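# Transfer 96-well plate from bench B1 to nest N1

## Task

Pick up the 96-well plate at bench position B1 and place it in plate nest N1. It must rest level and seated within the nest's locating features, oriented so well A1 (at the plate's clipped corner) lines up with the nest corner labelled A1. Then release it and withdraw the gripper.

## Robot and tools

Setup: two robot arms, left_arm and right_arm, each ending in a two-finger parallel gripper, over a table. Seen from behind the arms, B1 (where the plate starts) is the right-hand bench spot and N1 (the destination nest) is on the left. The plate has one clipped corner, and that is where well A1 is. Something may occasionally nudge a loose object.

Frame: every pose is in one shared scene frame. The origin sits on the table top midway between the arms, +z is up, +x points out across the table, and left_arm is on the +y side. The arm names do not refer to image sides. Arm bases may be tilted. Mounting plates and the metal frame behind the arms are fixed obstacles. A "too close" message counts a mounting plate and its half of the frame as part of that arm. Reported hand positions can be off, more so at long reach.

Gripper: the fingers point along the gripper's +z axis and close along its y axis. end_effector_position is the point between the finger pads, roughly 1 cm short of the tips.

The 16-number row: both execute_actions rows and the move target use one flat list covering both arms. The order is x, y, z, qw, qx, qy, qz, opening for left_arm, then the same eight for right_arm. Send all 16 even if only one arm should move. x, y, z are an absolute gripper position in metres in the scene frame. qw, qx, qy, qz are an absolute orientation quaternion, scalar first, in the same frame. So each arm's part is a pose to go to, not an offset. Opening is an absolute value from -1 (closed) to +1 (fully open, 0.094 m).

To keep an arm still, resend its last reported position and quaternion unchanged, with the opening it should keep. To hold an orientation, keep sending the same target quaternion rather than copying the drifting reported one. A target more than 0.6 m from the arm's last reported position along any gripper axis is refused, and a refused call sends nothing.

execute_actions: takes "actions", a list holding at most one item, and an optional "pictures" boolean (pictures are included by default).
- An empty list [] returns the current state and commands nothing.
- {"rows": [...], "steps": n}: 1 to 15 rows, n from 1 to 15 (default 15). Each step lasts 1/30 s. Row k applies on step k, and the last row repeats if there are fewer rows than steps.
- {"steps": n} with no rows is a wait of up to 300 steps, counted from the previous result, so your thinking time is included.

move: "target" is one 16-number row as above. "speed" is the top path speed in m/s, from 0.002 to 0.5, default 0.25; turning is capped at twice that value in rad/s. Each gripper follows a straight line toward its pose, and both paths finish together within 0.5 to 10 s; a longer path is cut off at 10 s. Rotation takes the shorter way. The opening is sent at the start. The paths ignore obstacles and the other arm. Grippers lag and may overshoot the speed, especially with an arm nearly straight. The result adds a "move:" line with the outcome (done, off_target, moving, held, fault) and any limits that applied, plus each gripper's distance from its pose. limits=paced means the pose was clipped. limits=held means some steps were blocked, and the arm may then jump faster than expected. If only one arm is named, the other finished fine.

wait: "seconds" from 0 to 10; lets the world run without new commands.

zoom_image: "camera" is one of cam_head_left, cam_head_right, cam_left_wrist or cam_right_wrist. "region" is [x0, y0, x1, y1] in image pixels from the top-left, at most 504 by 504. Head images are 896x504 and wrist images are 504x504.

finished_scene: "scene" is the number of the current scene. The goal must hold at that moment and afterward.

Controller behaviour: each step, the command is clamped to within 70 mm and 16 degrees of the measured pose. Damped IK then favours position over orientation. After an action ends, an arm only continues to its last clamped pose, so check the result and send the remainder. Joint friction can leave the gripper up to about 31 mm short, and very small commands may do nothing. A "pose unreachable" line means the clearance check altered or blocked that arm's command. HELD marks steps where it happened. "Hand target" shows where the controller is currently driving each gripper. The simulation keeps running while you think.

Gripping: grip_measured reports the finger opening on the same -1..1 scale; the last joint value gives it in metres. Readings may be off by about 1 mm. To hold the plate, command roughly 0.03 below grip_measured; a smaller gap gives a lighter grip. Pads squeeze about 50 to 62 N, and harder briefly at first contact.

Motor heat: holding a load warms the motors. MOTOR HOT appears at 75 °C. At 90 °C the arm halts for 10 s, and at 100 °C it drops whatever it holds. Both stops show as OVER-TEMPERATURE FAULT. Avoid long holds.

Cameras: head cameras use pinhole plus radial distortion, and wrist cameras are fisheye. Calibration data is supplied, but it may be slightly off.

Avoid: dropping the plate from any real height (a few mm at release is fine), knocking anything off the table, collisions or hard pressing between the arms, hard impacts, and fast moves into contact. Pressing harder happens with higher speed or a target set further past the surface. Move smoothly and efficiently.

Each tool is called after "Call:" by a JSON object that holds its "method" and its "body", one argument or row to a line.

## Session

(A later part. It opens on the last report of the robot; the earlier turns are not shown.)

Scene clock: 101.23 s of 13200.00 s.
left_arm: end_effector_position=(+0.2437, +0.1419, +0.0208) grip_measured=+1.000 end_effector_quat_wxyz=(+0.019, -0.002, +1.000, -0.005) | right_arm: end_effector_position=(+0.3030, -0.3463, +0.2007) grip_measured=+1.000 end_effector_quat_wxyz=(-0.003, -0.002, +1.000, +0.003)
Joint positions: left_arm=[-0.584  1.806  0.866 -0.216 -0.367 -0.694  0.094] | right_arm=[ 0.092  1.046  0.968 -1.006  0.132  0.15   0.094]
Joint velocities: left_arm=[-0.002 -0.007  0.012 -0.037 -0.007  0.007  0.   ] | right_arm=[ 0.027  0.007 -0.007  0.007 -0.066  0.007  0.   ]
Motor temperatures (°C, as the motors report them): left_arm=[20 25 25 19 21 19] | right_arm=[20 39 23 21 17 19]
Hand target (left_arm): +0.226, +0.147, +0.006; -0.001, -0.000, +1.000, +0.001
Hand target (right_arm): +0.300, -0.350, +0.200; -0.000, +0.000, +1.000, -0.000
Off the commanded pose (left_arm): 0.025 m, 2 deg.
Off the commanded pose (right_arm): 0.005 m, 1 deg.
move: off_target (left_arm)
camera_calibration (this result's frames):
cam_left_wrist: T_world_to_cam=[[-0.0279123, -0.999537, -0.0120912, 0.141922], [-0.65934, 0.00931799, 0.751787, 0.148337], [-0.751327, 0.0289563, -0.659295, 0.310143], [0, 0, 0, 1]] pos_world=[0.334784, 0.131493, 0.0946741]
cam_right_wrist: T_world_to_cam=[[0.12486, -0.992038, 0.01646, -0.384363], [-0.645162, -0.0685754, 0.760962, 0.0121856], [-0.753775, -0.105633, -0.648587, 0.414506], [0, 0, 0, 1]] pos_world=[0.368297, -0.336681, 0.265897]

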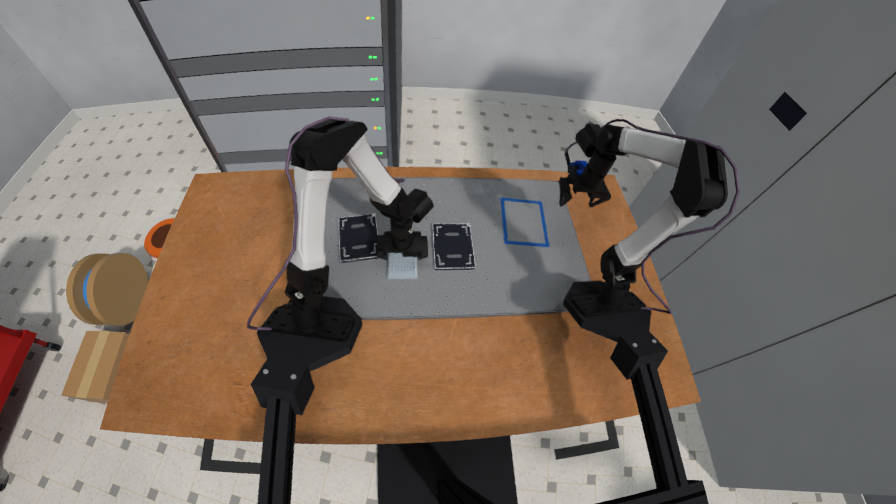

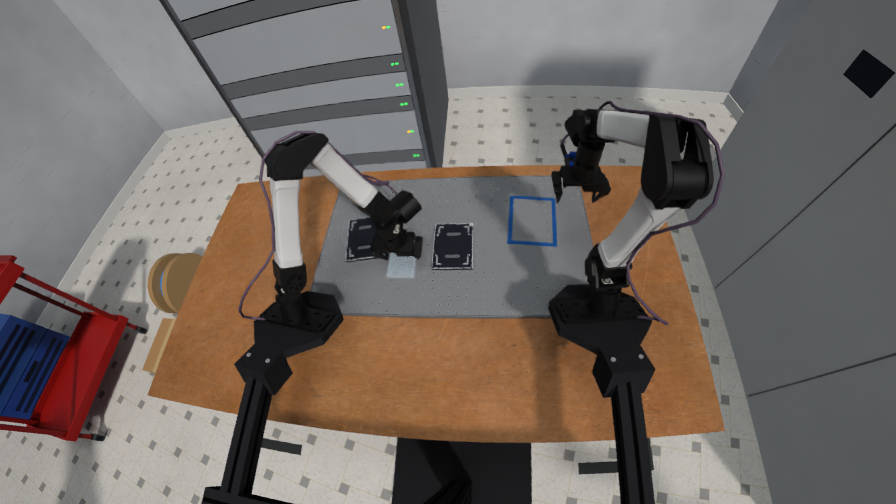

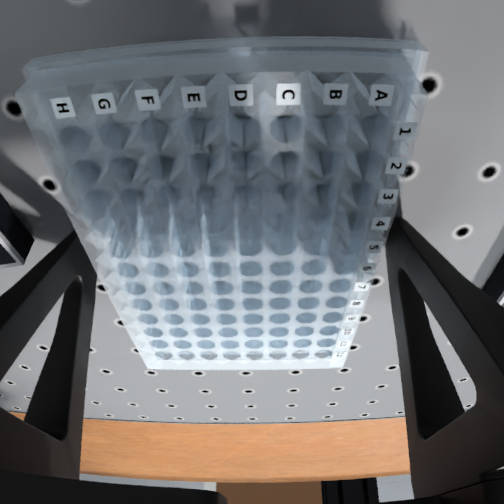

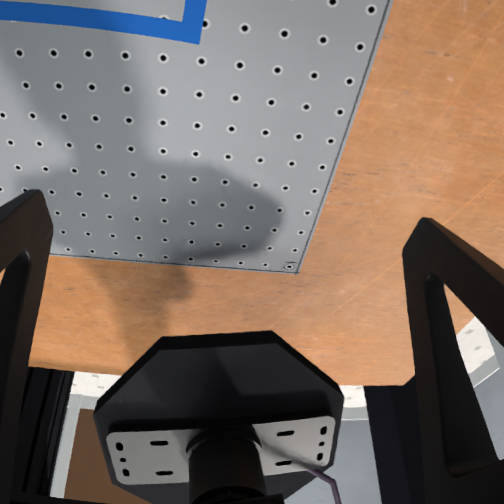

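Call:
{"method": "move", "body": {
  "target": [0.242,0.143,0.018,0,0,1,0,0.75,0.3,-0.35,0.2,0,0,1,0,1],
  "speed": 0.015
}}

Call:
{"method": "move", "body": {
  "target": [0.25,0.16,0.1,0,0,1,0,0.75,0.3,-0.35,0.2,0,0,1,0,1],
  "speed": 0.06
}}

Scene clock: 105.20 s of 13200.00 s.
left_arm: end_effector_position=(+0.2427, +0.1411, +0.0227) grip_measured=+0.777 end_effector_quat_wxyz=(+0.011, +0.000, +1.000, -0.006) | right_arm: end_effector_position=(+0.3030, -0.3463, +0.2007) grip_measured=+1.000 end_effector_quat_wxyz=(-0.003, -0.002, +1.000, +0.003)
Joint positions: left_arm=[-0.584  1.803  0.877 -0.241 -0.356 -0.694  0.083] | right_arm=[ 0.092  1.046  0.968 -1.006  0.132  0.15   0.094]
Joint velocities: left_arm=[ 0.002 -0.002 -0.007 -0.051 -0.007 -0.037 -0.   ] | right_arm=[ 0.002 -0.002  0.007  0.037 -0.095 -0.022  0.   ]
Motor temperatures (°C, as the motors report them): left_arm=[20 25 25 19 21 19] | right_arm=[20 38 23 21 17 19]
Hand target (left_arm): +0.242, +0.143, +0.018; +0.000, -0.000, +1.000, +0.000
Hand target (right_arm): +0.300, -0.350, +0.200; -0.000, +0.000, +1.000, -0.000
Off the commanded pose (left_arm): 0.005 m, 1 deg.
Off the commanded pose (right_arm): 0.005 m, 1 deg.
move: done
camera_calibration (this result's frames):
cam_left_wrist: T_world_to_cam=[[-0.0326584, -0.999415, -0.0101778, 0.14218], [-0.647929, 0.013417, 0.761583, 0.142704], [-0.761, 0.0314666, -0.647988, 0.312329], [0, 0, 0, 1]] pos_world=[0.334787, 0.130355, 0.0951516]
cam_right_wrist: T_world_to_cam=[[0.12486, -0.992038, 0.01646, -0.384363], [-0.645162, -0.0685754, 0.760962, 0.0121856], [-0.753775, -0.105633, -0.648587, 0.414506], [0, 0, 0, 1]] pos_world=[0.368297, -0.336681, 0.265897]

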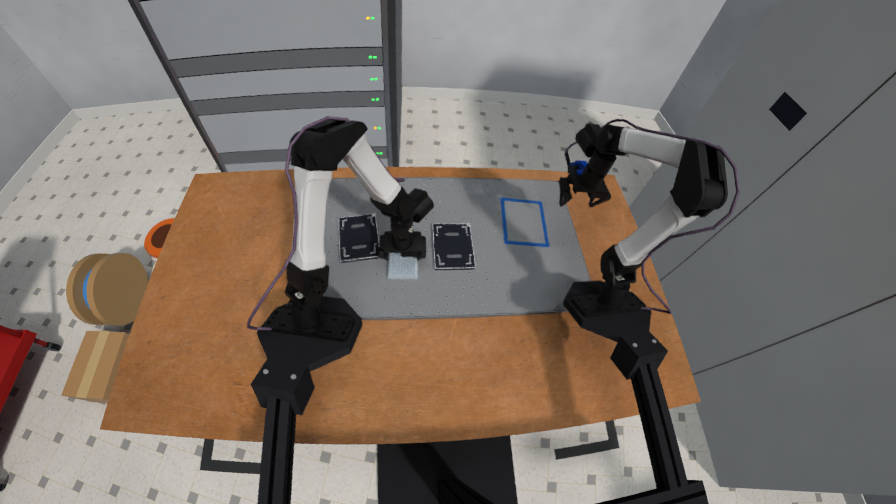

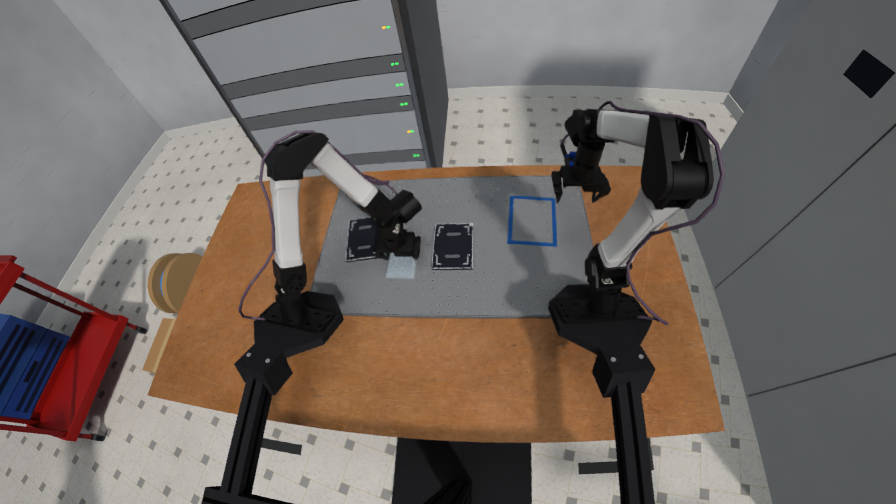

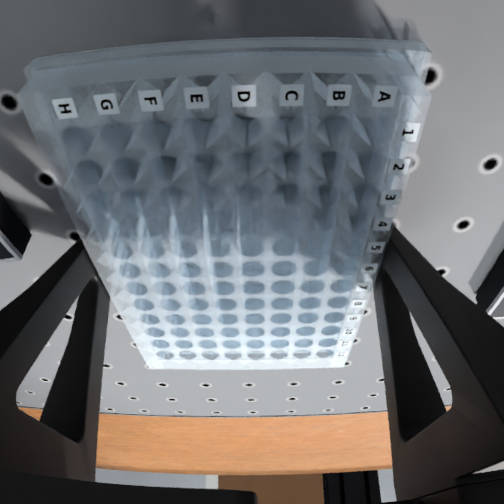

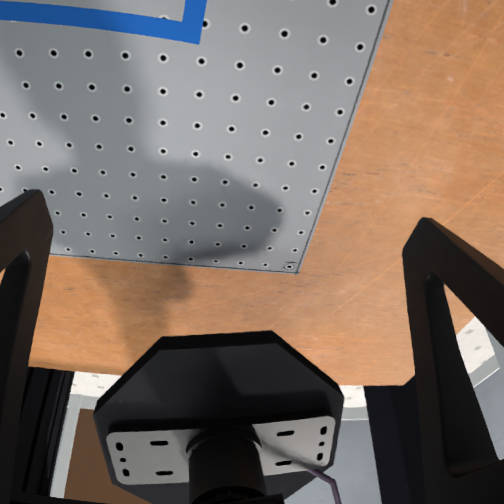

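Scene clock: 107.03 s of 13200.00 s.
left_arm: end_effector_position=(+0.2465, +0.1640, +0.0931) grip_measured=+0.777 end_effector_quat_wxyz=(-0.006, +0.002, +1.000, +0.005) | right_arm: end_effector_position=(+0.3030, -0.3463, +0.2007) grip_measured=+1.000 end_effector_quat_wxyz=(-0.003, -0.002, +1.000, +0.003)
Joint positions: left_arm=[-0.6    1.554  0.91  -0.571 -0.356 -0.722  0.083] | right_arm=[ 0.092  1.046  0.968 -1.006  0.132  0.15   0.094]
Joint velocities: left_arm=[ 0.002 -0.007 -0.002  0.037 -0.037  0.037  0.001] | right_arm=[-0.007  0.012  0.002  0.007  0.007 -0.037  0.   ]
Motor temperatures (°C, as the motors report them): left_arm=[21 25 25 19 21 19] | right_arm=[19 38 23 21 17 19]
Hand target (left_arm): +0.250, +0.160, +0.101; -0.000, -0.000, +1.000, +0.000
Hand target (right_arm): +0.300, -0.350, +0.200; -0.000, +0.000, +1.000, -0.000
Off the commanded pose (left_arm): 0.009 m, 1 deg.
Off the commanded pose (right_arm): 0.005 m, 1 deg.
move: done
camera_calibration (this result's frames):
cam_left_wrist: T_world_to_cam=[[-0.0360738, -0.998891, -0.0302689, 0.168592], [-0.621565, -0.00129077, 0.783362, 0.0851157], [-0.782532, 0.0470729, -0.620828, 0.360398], [0, 0, 0, 1]] pos_world=[0.34101, 0.15155, 0.162172]
cam_right_wrist: T_world_to_cam=[[0.12486, -0.992038, 0.01646, -0.384363], [-0.645162, -0.0685754, 0.760962, 0.0121856], [-0.753775, -0.105633, -0.648587, 0.414506], [0, 0, 0, 1]] pos_world=[0.368297, -0.336681, 0.265897]

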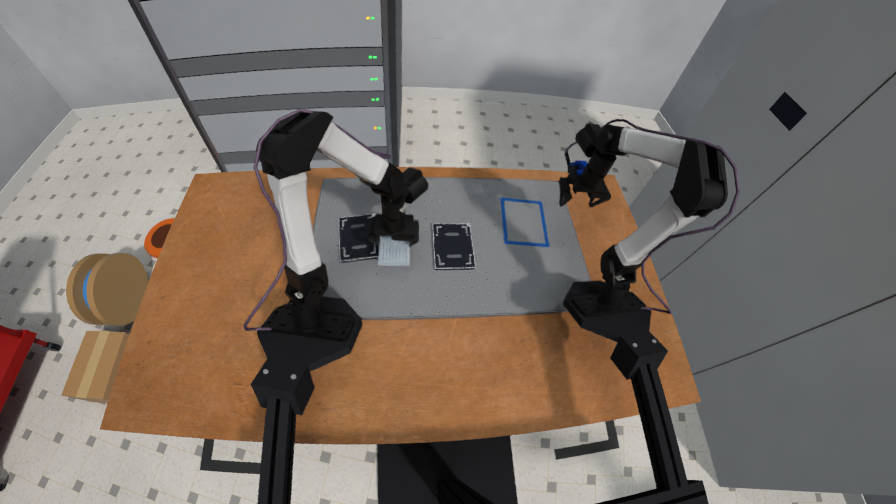

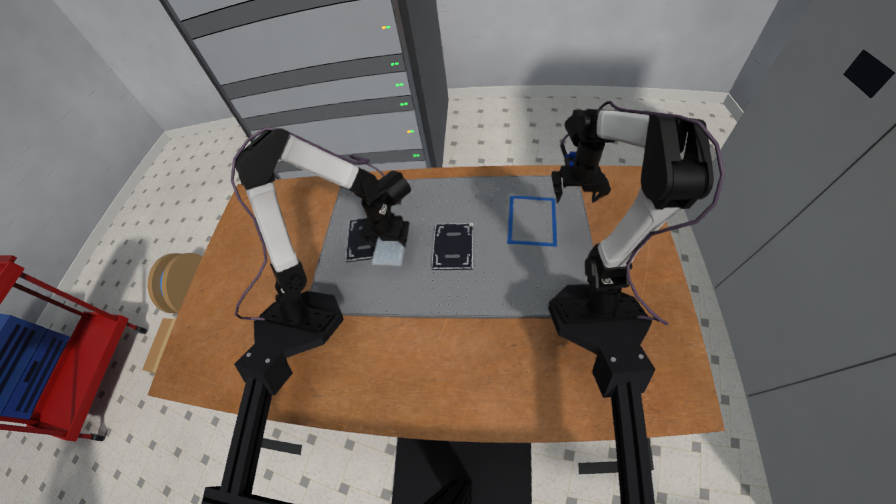

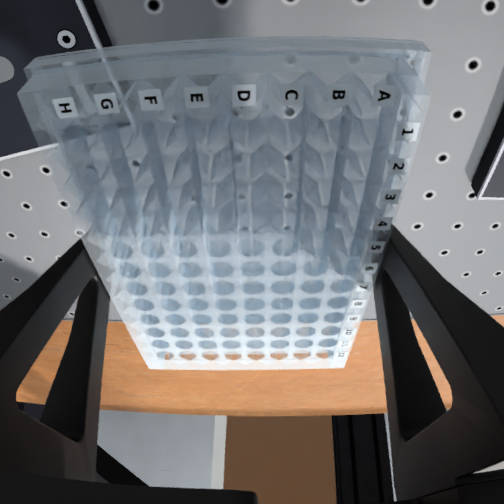

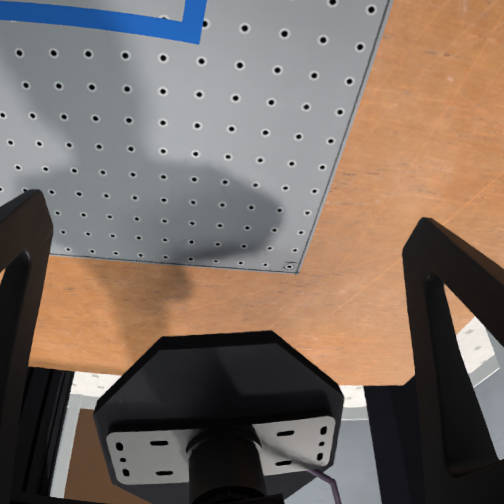

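Call:
{"method": "move", "body": {
  "target": [0.322,0.284,0.07,0,-0.092,0.996,0,0.75,0.3,-0.35,0.2,0,0,1,0,1],
  "speed": 0.09
}}

Scene clock: 116.27 s of 13200.00 s.
left_arm: end_effector_position=(+0.3140, +0.2851, +0.0693) grip_measured=+0.777 end_effector_quat_wxyz=(-0.009, -0.093, +0.996, +0.003) | right_arm: end_effector_position=(+0.3030, -0.3463, +0.2007) grip_measured=+1.000 end_effector_quat_wxyz=(-0.003, -0.002, +1.000, +0.003)
Joint positions: left_arm=[-0.078  1.511  0.911 -0.497 -0.133 -0.421  0.083] | right_arm=[ 0.092  1.046  0.968 -1.006  0.132  0.15   0.094]
Joint velocities: left_arm=[-0.037 -0.022 -0.002  0.037  0.022 -0.081 -0.   ] | right_arm=[ 0.007 -0.017 -0.012 -0.037 -0.066  0.022  0.   ]
Motor temperatures (°C, as the motors report them): left_arm=[21 26 25 19 21 19] | right_arm=[19 36 23 21 17 19]
Hand target (left_arm): +0.324, +0.283, +0.069; +0.001, -0.093, +0.996, -0.004
Hand target (right_arm): +0.300, -0.350, +0.200; -0.000, +0.000, +1.000, -0.000
Off the commanded pose (left_arm): 0.008 m, 1 deg.
Off the commanded pose (right_arm): 0.005 m, 1 deg.
After step 90, 4.20 s passed at rest.
move: done
camera_calibration (this result's frames):
cam_left_wrist: T_world_to_cam=[[0.153373, -0.987751, -0.028719, 0.228502], [-0.605396, -0.116893, 0.787294, 0.173542], [-0.781007, -0.103363, -0.615909, 0.434788], [0, 0, 0, 1]] pos_world=[0.409588, 0.29093, 0.137723]
cam_right_wrist: T_world_to_cam=[[0.12486, -0.992038, 0.01646, -0.384363], [-0.645162, -0.0685754, 0.760962, 0.0121856], [-0.753775, -0.105633, -0.648587, 0.414506], [0, 0, 0, 1]] pos_world=[0.368297, -0.336681, 0.265897]

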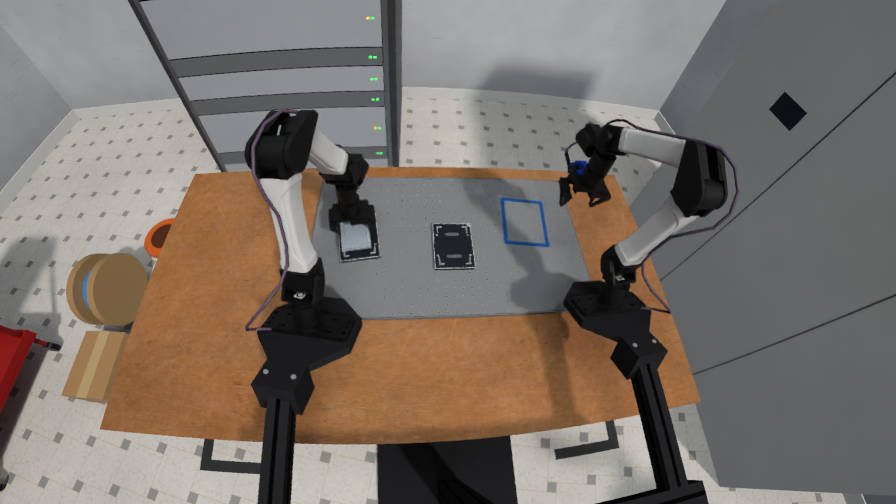

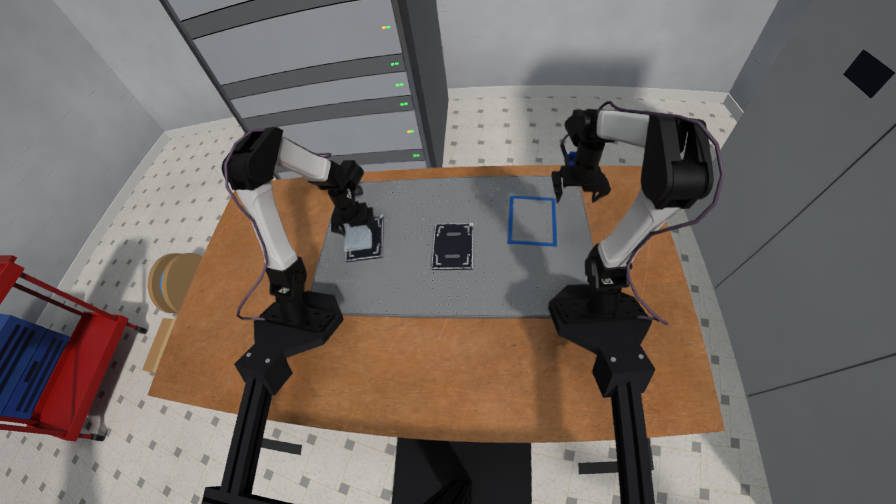

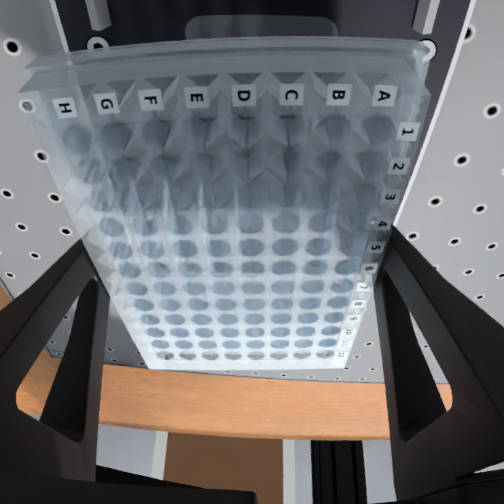

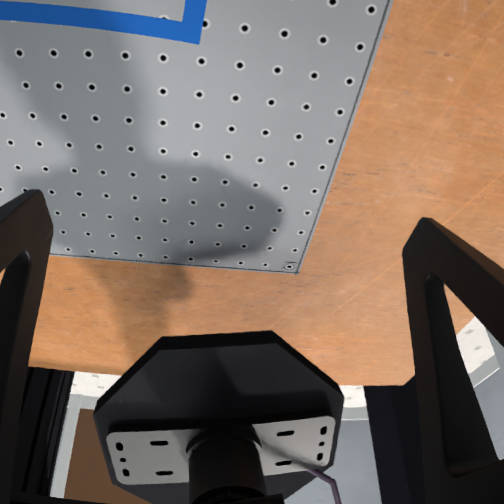

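Call:
{"method": "move", "body": {
  "target": [0.33,0.281,0.036,0,-0.092,0.996,0,0.75,0.3,-0.35,0.2,0,0,1,0,1],
  "speed": 0.02
}}

Call:
{"method": "zoom_image", "body": {
  "camera": "cam_head_left",
  "region": [310, 190, 410, 270]
}}

Call:
{"method": "zoom_image", "body": {
  "camera": "cam_head_right",
  "region": [320, 190, 420, 270]
}}

Scene clock: 120.93 s of 13200.00 s.
left_arm: end_effector_position=(+0.3174, +0.2811, +0.0381) grip_measured=+0.777 end_effector_quat_wxyz=(-0.014, -0.091, +0.996, +0.005) | right_arm: end_effector_position=(+0.3030, -0.3463, +0.2007) grip_measured=+1.000 end_effector_quat_wxyz=(-0.003, -0.002, +1.000, +0.003)
Joint positions: left_arm=[-0.074  1.631  0.924 -0.402 -0.131 -0.414  0.083] | right_arm=[ 0.092  1.046  0.968 -1.006  0.132  0.15   0.094]
Joint velocities: left_arm=[-0.007  0.012  0.007 -0.007  0.007  0.022 -0.   ] | right_arm=[ 0.002 -0.002  0.012 -0.051 -0.066 -0.037  0.   ]
Motor temperatures (°C, as the motors report them): left_arm=[21 26 25 19 21 19] | right_arm=[19 36 23 21 17 19]
Hand target (left_arm): +0.330, +0.281, +0.036; +0.000, -0.092, +0.996, -0.000
Hand target (right_arm): +0.300, -0.350, +0.200; -0.000, +0.000, +1.000, -0.000
Off the commanded pose (left_arm): 0.013 m, 2 deg.
Off the commanded pose (right_arm): 0.005 m, 1 deg.
move: off_target (left_arm)
camera_calibration (this result's frames):
cam_left_wrist: T_world_to_cam=[[0.147565, -0.988527, -0.032233, 0.225269], [-0.597786, -0.115105, 0.793349, 0.196452], [-0.787957, -0.0978021, -0.607913, 0.418128], [0, 0, 0, 1]] pos_world=[0.413662, 0.28619, 0.105591]
cam_right_wrist: T_world_to_cam=[[0.12486, -0.992038, 0.01646, -0.384363], [-0.645162, -0.0685754, 0.760962, 0.0121856], [-0.753775, -0.105633, -0.648587, 0.414506], [0, 0, 0, 1]] pos_world=[0.368297, -0.336681, 0.265897]

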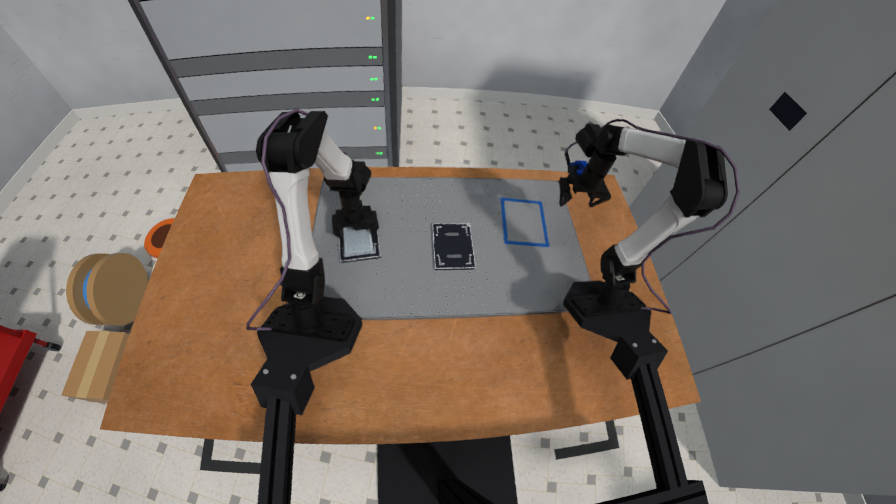

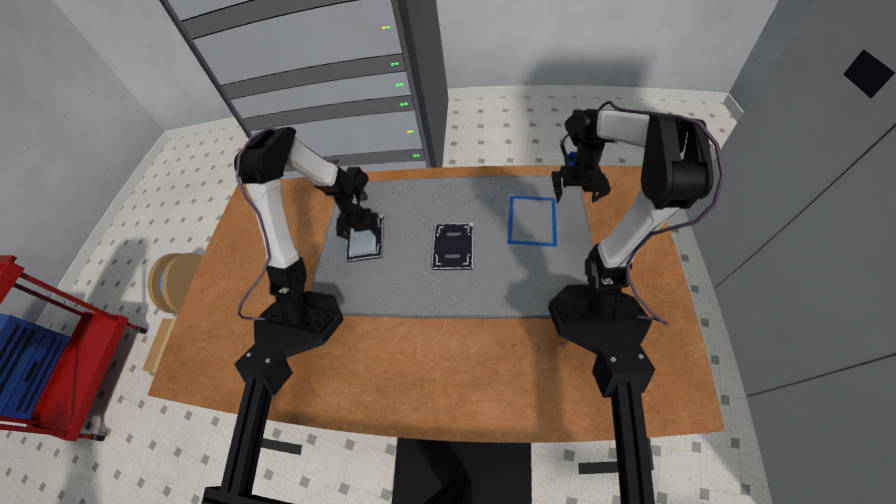

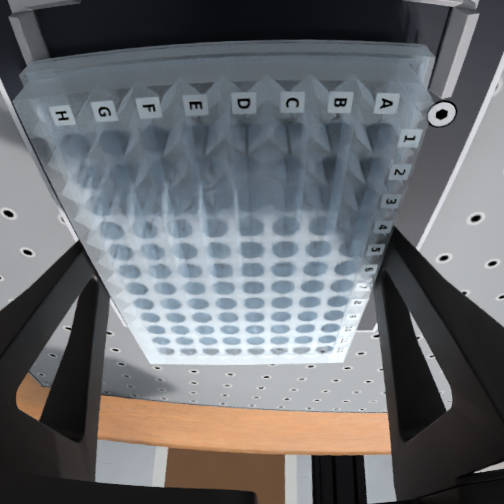

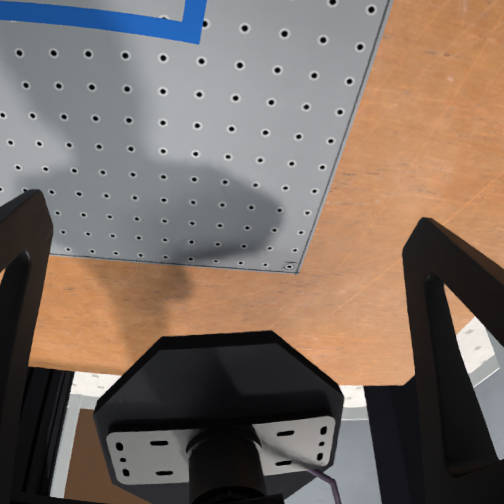

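Region (310, 190, 410, 270) of cam_head_left's 896x504 image, scaled by 5.040, with more detail than that image has; it fills the top 403 rows of this view, and the rest is white.

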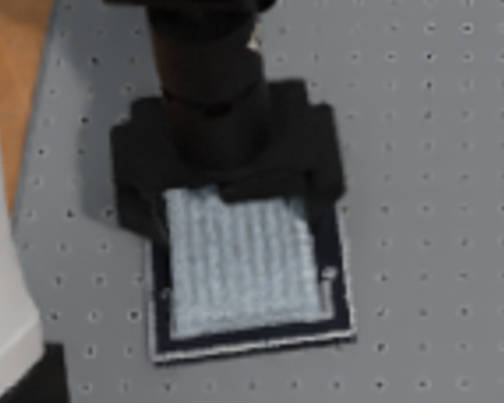

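Region (320, 190, 420, 270) of cam_head_right's 896x504 image, scaled by 5.040, with more detail than that image has; it fills the top 403 rows of this view, and the rest is white.

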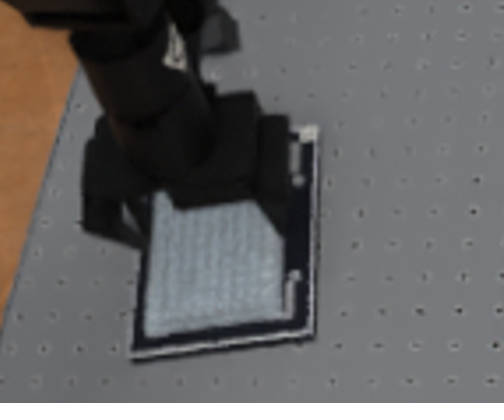

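Call:
{"method": "move", "body": {
  "target": [0.337,0.281,0.027,0,-0.092,0.996,0,0.75,0.3,-0.35,0.2,0,0,1,0,1],
  "speed": 0.01
}}

Call:
{"method": "zoom_image", "body": {
  "camera": "cam_head_left",
  "region": [310, 190, 410, 270]
}}

Call:
{"method": "zoom_image", "body": {
  "camera": "cam_head_right",
  "region": [320, 190, 420, 270]
}}

Scene clock: 127.93 s of 13200.00 s.
left_arm: end_effector_position=(+0.3179, +0.2811, +0.0362) grip_measured=+0.777 end_effector_quat_wxyz=(-0.024, -0.089, +0.996, +0.009) | right_arm: end_effector_position=(+0.3030, -0.3463, +0.2007) grip_measured=+1.000 end_effector_quat_wxyz=(-0.003, -0.002, +1.000, +0.003)
Joint positions: left_arm=[-0.074  1.651  0.95  -0.428 -0.132 -0.413  0.083] | right_arm=[ 0.092  1.046  0.968 -1.006  0.132  0.15   0.094]
Joint velocities: left_arm=[-0.012 -0.007 -0.012  0.022  0.022 -0.081  0.   ] | right_arm=[-0.002 -0.002  0.007 -0.11  -0.051 -0.022  0.   ]
Motor temperatures (°C, as the motors report them): left_arm=[20 26 25 19 21 19] | right_arm=[19 35 23 21 17 19]
Hand target (left_arm): +0.336, +0.281, +0.028; -0.000, -0.092, +0.996, +0.000
Hand target (right_arm): +0.300, -0.350, +0.200; -0.000, +0.000, +1.000, -0.000
Off the commanded pose (left_arm): 0.021 m, 3 deg.
Off the commanded pose (right_arm): 0.005 m, 1 deg.
After step 90, 1.53 s passed at rest.
move: off_target (left_arm)
camera_calibration (this result's frames):
cam_left_wrist: T_world_to_cam=[[0.14439, -0.98869, -0.0405409, 0.226487], [-0.581946, -0.117982, 0.804624, 0.193597], [-0.800307, -0.0925866, -0.5924, 0.419266], [0, 0, 0, 1]] pos_world=[0.415502, 0.285584, 0.101782]
cam_right_wrist: T_world_to_cam=[[0.12486, -0.992038, 0.01646, -0.384363], [-0.645162, -0.0685754, 0.760962, 0.0121856], [-0.753775, -0.105633, -0.648587, 0.414506], [0, 0, 0, 1]] pos_world=[0.368297, -0.336681, 0.265897]

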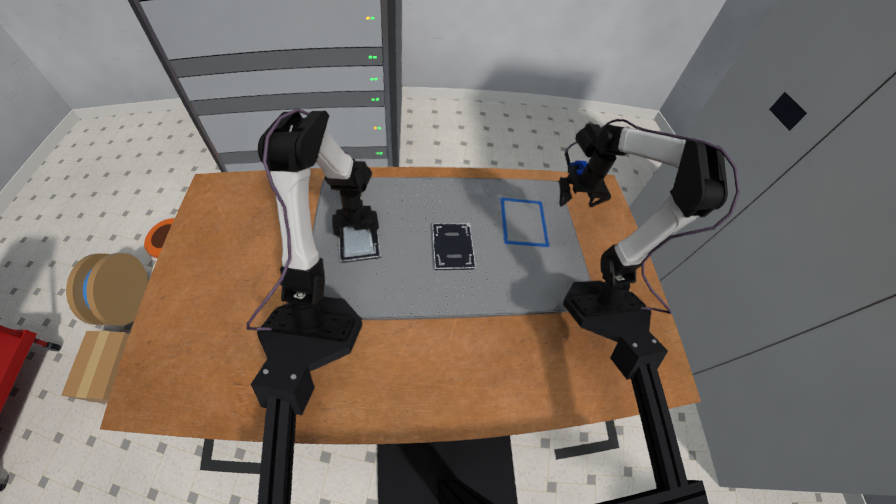

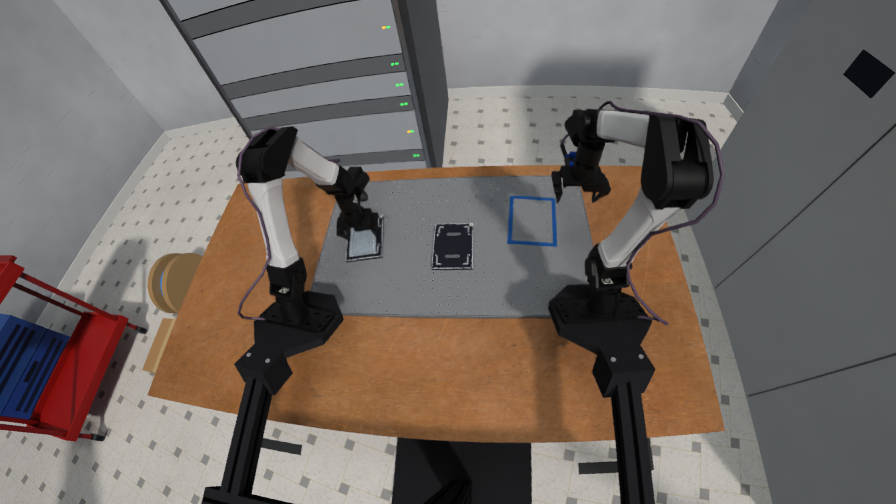

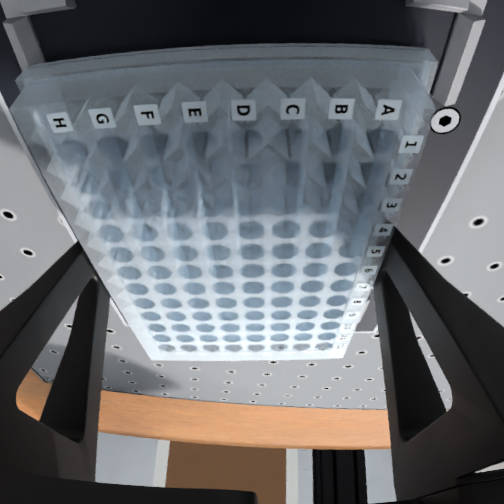

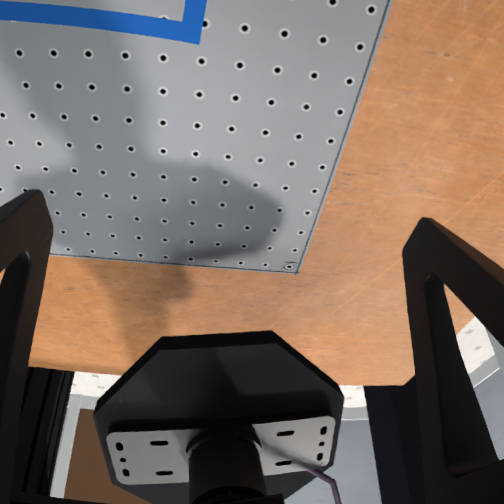

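Region (310, 190, 410, 270) of cam_head_left's 896x504 image, scaled by 5.040, with more detail than that image has; it fills the top 403 rows of this view, and the rest is white.

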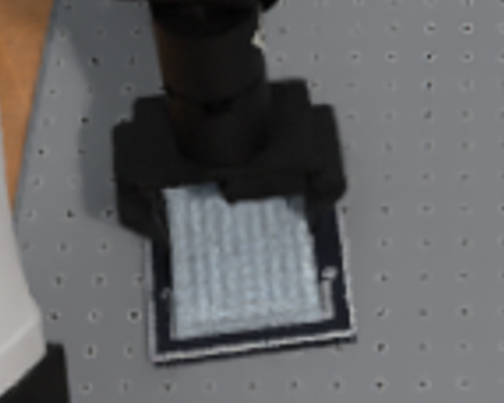

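Region (320, 190, 420, 270) of cam_head_right's 896x504 image, scaled by 5.040, with more detail than that image has; it fills the top 403 rows of this view, and the rest is white.

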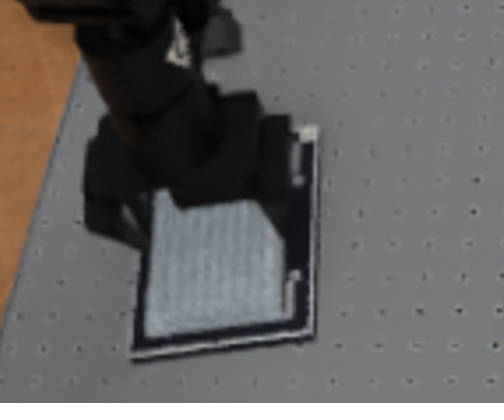

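Call:
{"method": "move", "body": {
  "target": [0.345,0.276,0.04,0,-0.092,0.996,0,0.75,0.3,-0.35,0.2,0,0,1,0,1],
  "speed": 0.01
}}

Call:
{"method": "zoom_image", "body": {
  "camera": "cam_head_right",
  "region": [320, 190, 420, 270]
}}

Scene clock: 133.10 s of 13200.00 s.
left_arm: end_effector_position=(+0.3276, +0.2799, +0.0403) grip_measured=+0.777 end_effector_quat_wxyz=(-0.021, -0.090, +0.996, +0.009) | right_arm: end_effector_position=(+0.3030, -0.3463, +0.2007) grip_measured=+1.000 end_effector_quat_wxyz=(-0.003, -0.002, +1.000, +0.003)
Joint positions: left_arm=[-0.074  1.658  0.991 -0.457 -0.135 -0.414  0.083] | right_arm=[ 0.092  1.046  0.968 -1.006  0.132  0.15   0.094]
Joint velocities: left_arm=[-0.032  0.007 -0.002 -0.095 -0.022  0.022 -0.001] | right_arm=[ 0.022 -0.022  0.017 -0.037 -0.037  0.051  0.   ]
Motor temperatures (°C, as the motors report them): left_arm=[20 26 25 19 21 19] | right_arm=[19 35 23 21 17 19]
Hand target (left_arm): +0.345, +0.276, +0.041; -0.000, -0.092, +0.996, -0.000
Hand target (right_arm): +0.300, -0.350, +0.200; -0.000, +0.000, +1.000, -0.000
Off the commanded pose (left_arm): 0.018 m, 3 deg.
Off the commanded pose (right_arm): 0.005 m, 1 deg.
move: off_target (left_arm)
camera_calibration (this result's frames):
cam_left_wrist: T_world_to_cam=[[0.145861, -0.98843, -0.0416131, 0.223591], [-0.586218, -0.120237, 0.801182, 0.198022], [-0.796915, -0.0924665, -0.596973, 0.428356], [0, 0, 0, 1]] pos_world=[0.424835, 0.284422, 0.10637]
cam_right_wrist: T_world_to_cam=[[0.12486, -0.992038, 0.01646, -0.384363], [-0.645162, -0.0685754, 0.760962, 0.0121856], [-0.753775, -0.105633, -0.648587, 0.414506], [0, 0, 0, 1]] pos_world=[0.368297, -0.336681, 0.265897]

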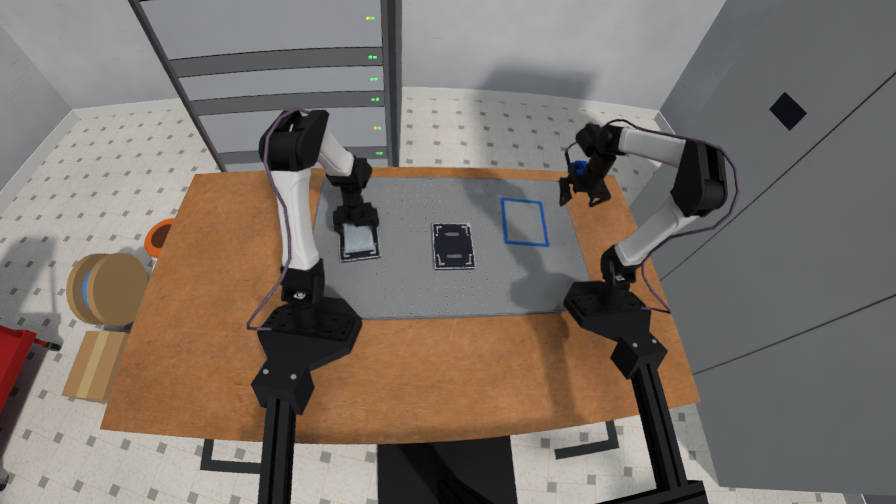

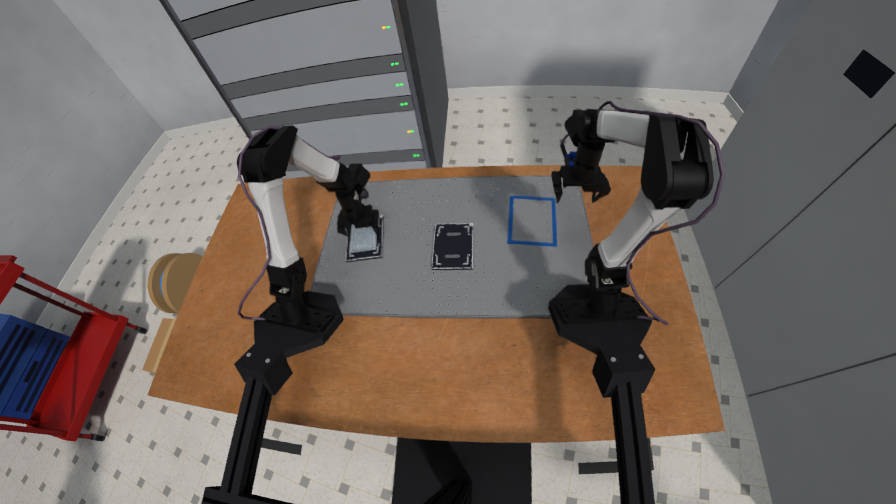

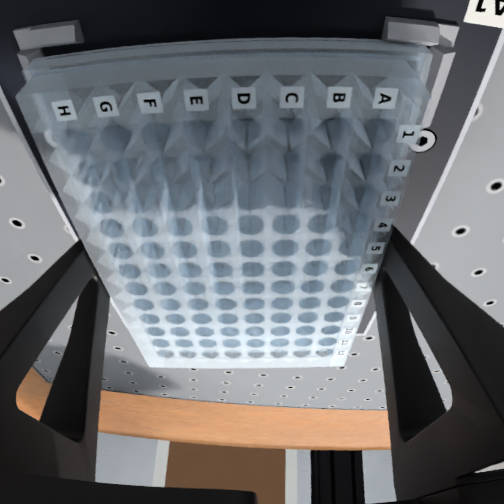

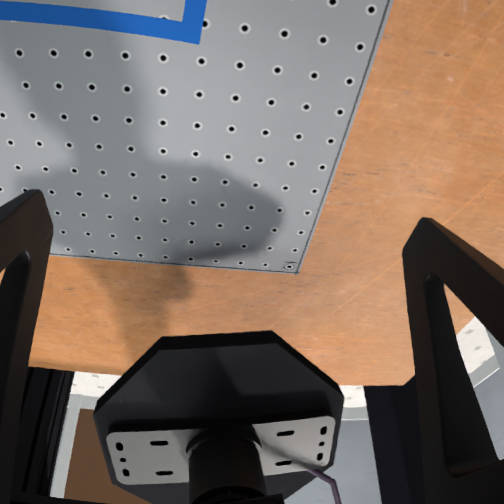

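Region (320, 190, 420, 270) of cam_head_right's 896x504 image, scaled by 5.040, with more detail than that image has; it fills the top 403 rows of this view, and the rest is white.

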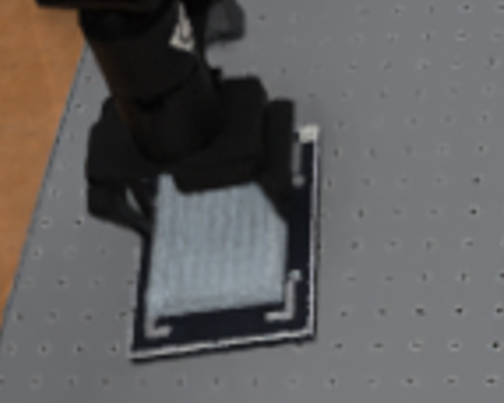

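Call:
{"method": "move", "body": {
  "target": [0.34,0.271,0.022,0,-0.092,0.996,0,0.75,0.3,-0.35,0.2,0,0,1,0,1],
  "speed": 0.008
}}

Call:
{"method": "zoom_image", "body": {
  "camera": "cam_head_right",
  "region": [320, 190, 420, 270]
}}

Scene clock: 139.00 s of 13200.00 s.
left_arm: end_effector_position=(+0.3267, +0.2798, +0.0352) grip_measured=+0.777 end_effector_quat_wxyz=(-0.023, -0.090, +0.996, +0.011) | right_arm: end_effector_position=(+0.3030, -0.3463, +0.2007) grip_measured=+1.000 end_effector_quat_wxyz=(-0.003, -0.002, +1.000, +0.003)
Joint positions: left_arm=[-0.074  1.675  0.992 -0.445 -0.137 -0.414  0.083] | right_arm=[ 0.092  1.046  0.968 -1.006  0.132  0.15   0.094]
Joint velocities: left_arm=[ 0.012  0.002  0.007 -0.125 -0.007 -0.051 -0.001] | right_arm=[-0.007 -0.022  0.007 -0.081  0.022  0.051  0.   ]
Motor temperatures (°C, as the motors report them): left_arm=[20 26 26 19 21 19] | right_arm=[18 34 23 21 17 19]
Hand target (left_arm): +0.339, +0.271, +0.024; -0.001, -0.092, +0.996, -0.000
Hand target (right_arm): +0.300, -0.350, +0.200; -0.000, +0.000, +1.000, -0.000
Off the commanded pose (left_arm): 0.021 m, 3 deg.
Off the commanded pose (right_arm): 0.005 m, 1 deg.
move: off_target (left_arm)
camera_calibration (this result's frames):
cam_left_wrist: T_world_to_cam=[[0.144941, -0.988409, -0.0451726, 0.223787], [-0.582818, -0.12218, 0.803365, 0.200902], [-0.799572, -0.0901129, -0.593771, 0.424715], [0, 0, 0, 1]] pos_world=[0.424244, 0.284012, 0.100895]
cam_right_wrist: T_world_to_cam=[[0.12486, -0.992038, 0.01646, -0.384363], [-0.645162, -0.0685754, 0.760962, 0.0121856], [-0.753775, -0.105633, -0.648587, 0.414506], [0, 0, 0, 1]] pos_world=[0.368297, -0.336681, 0.265897]

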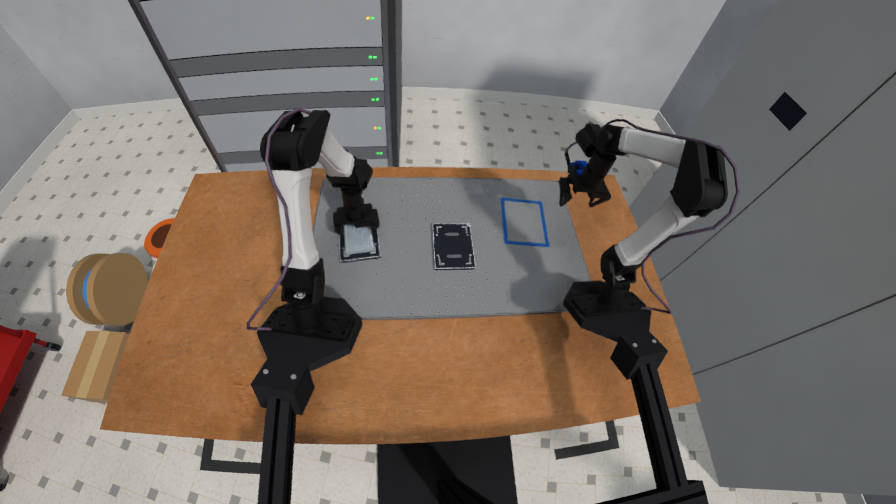

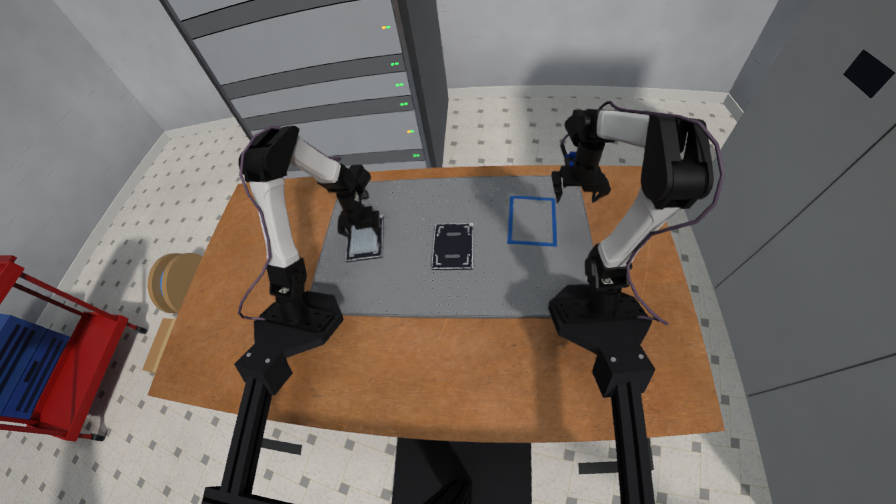

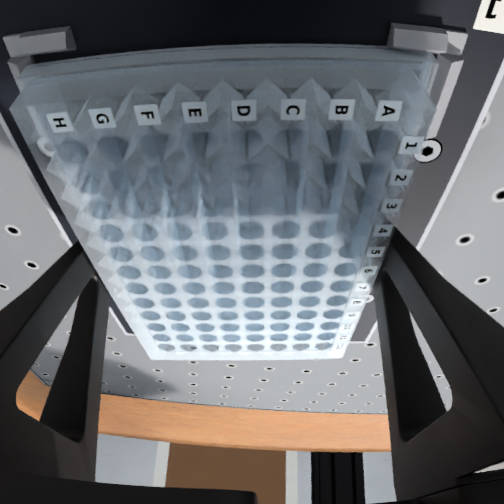

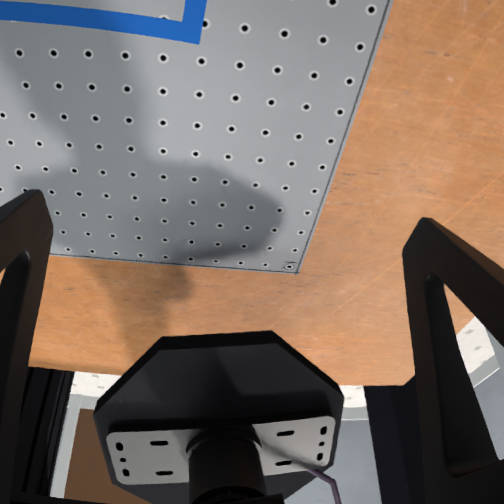

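Region (320, 190, 420, 270) of cam_head_right's 896x504 image, scaled by 5.040, with more detail than that image has; it fills the top 403 rows of this view, and the rest is white.

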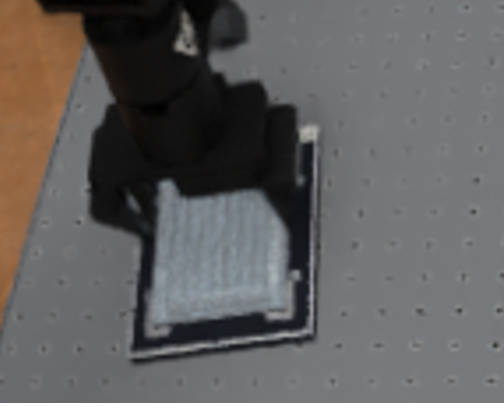

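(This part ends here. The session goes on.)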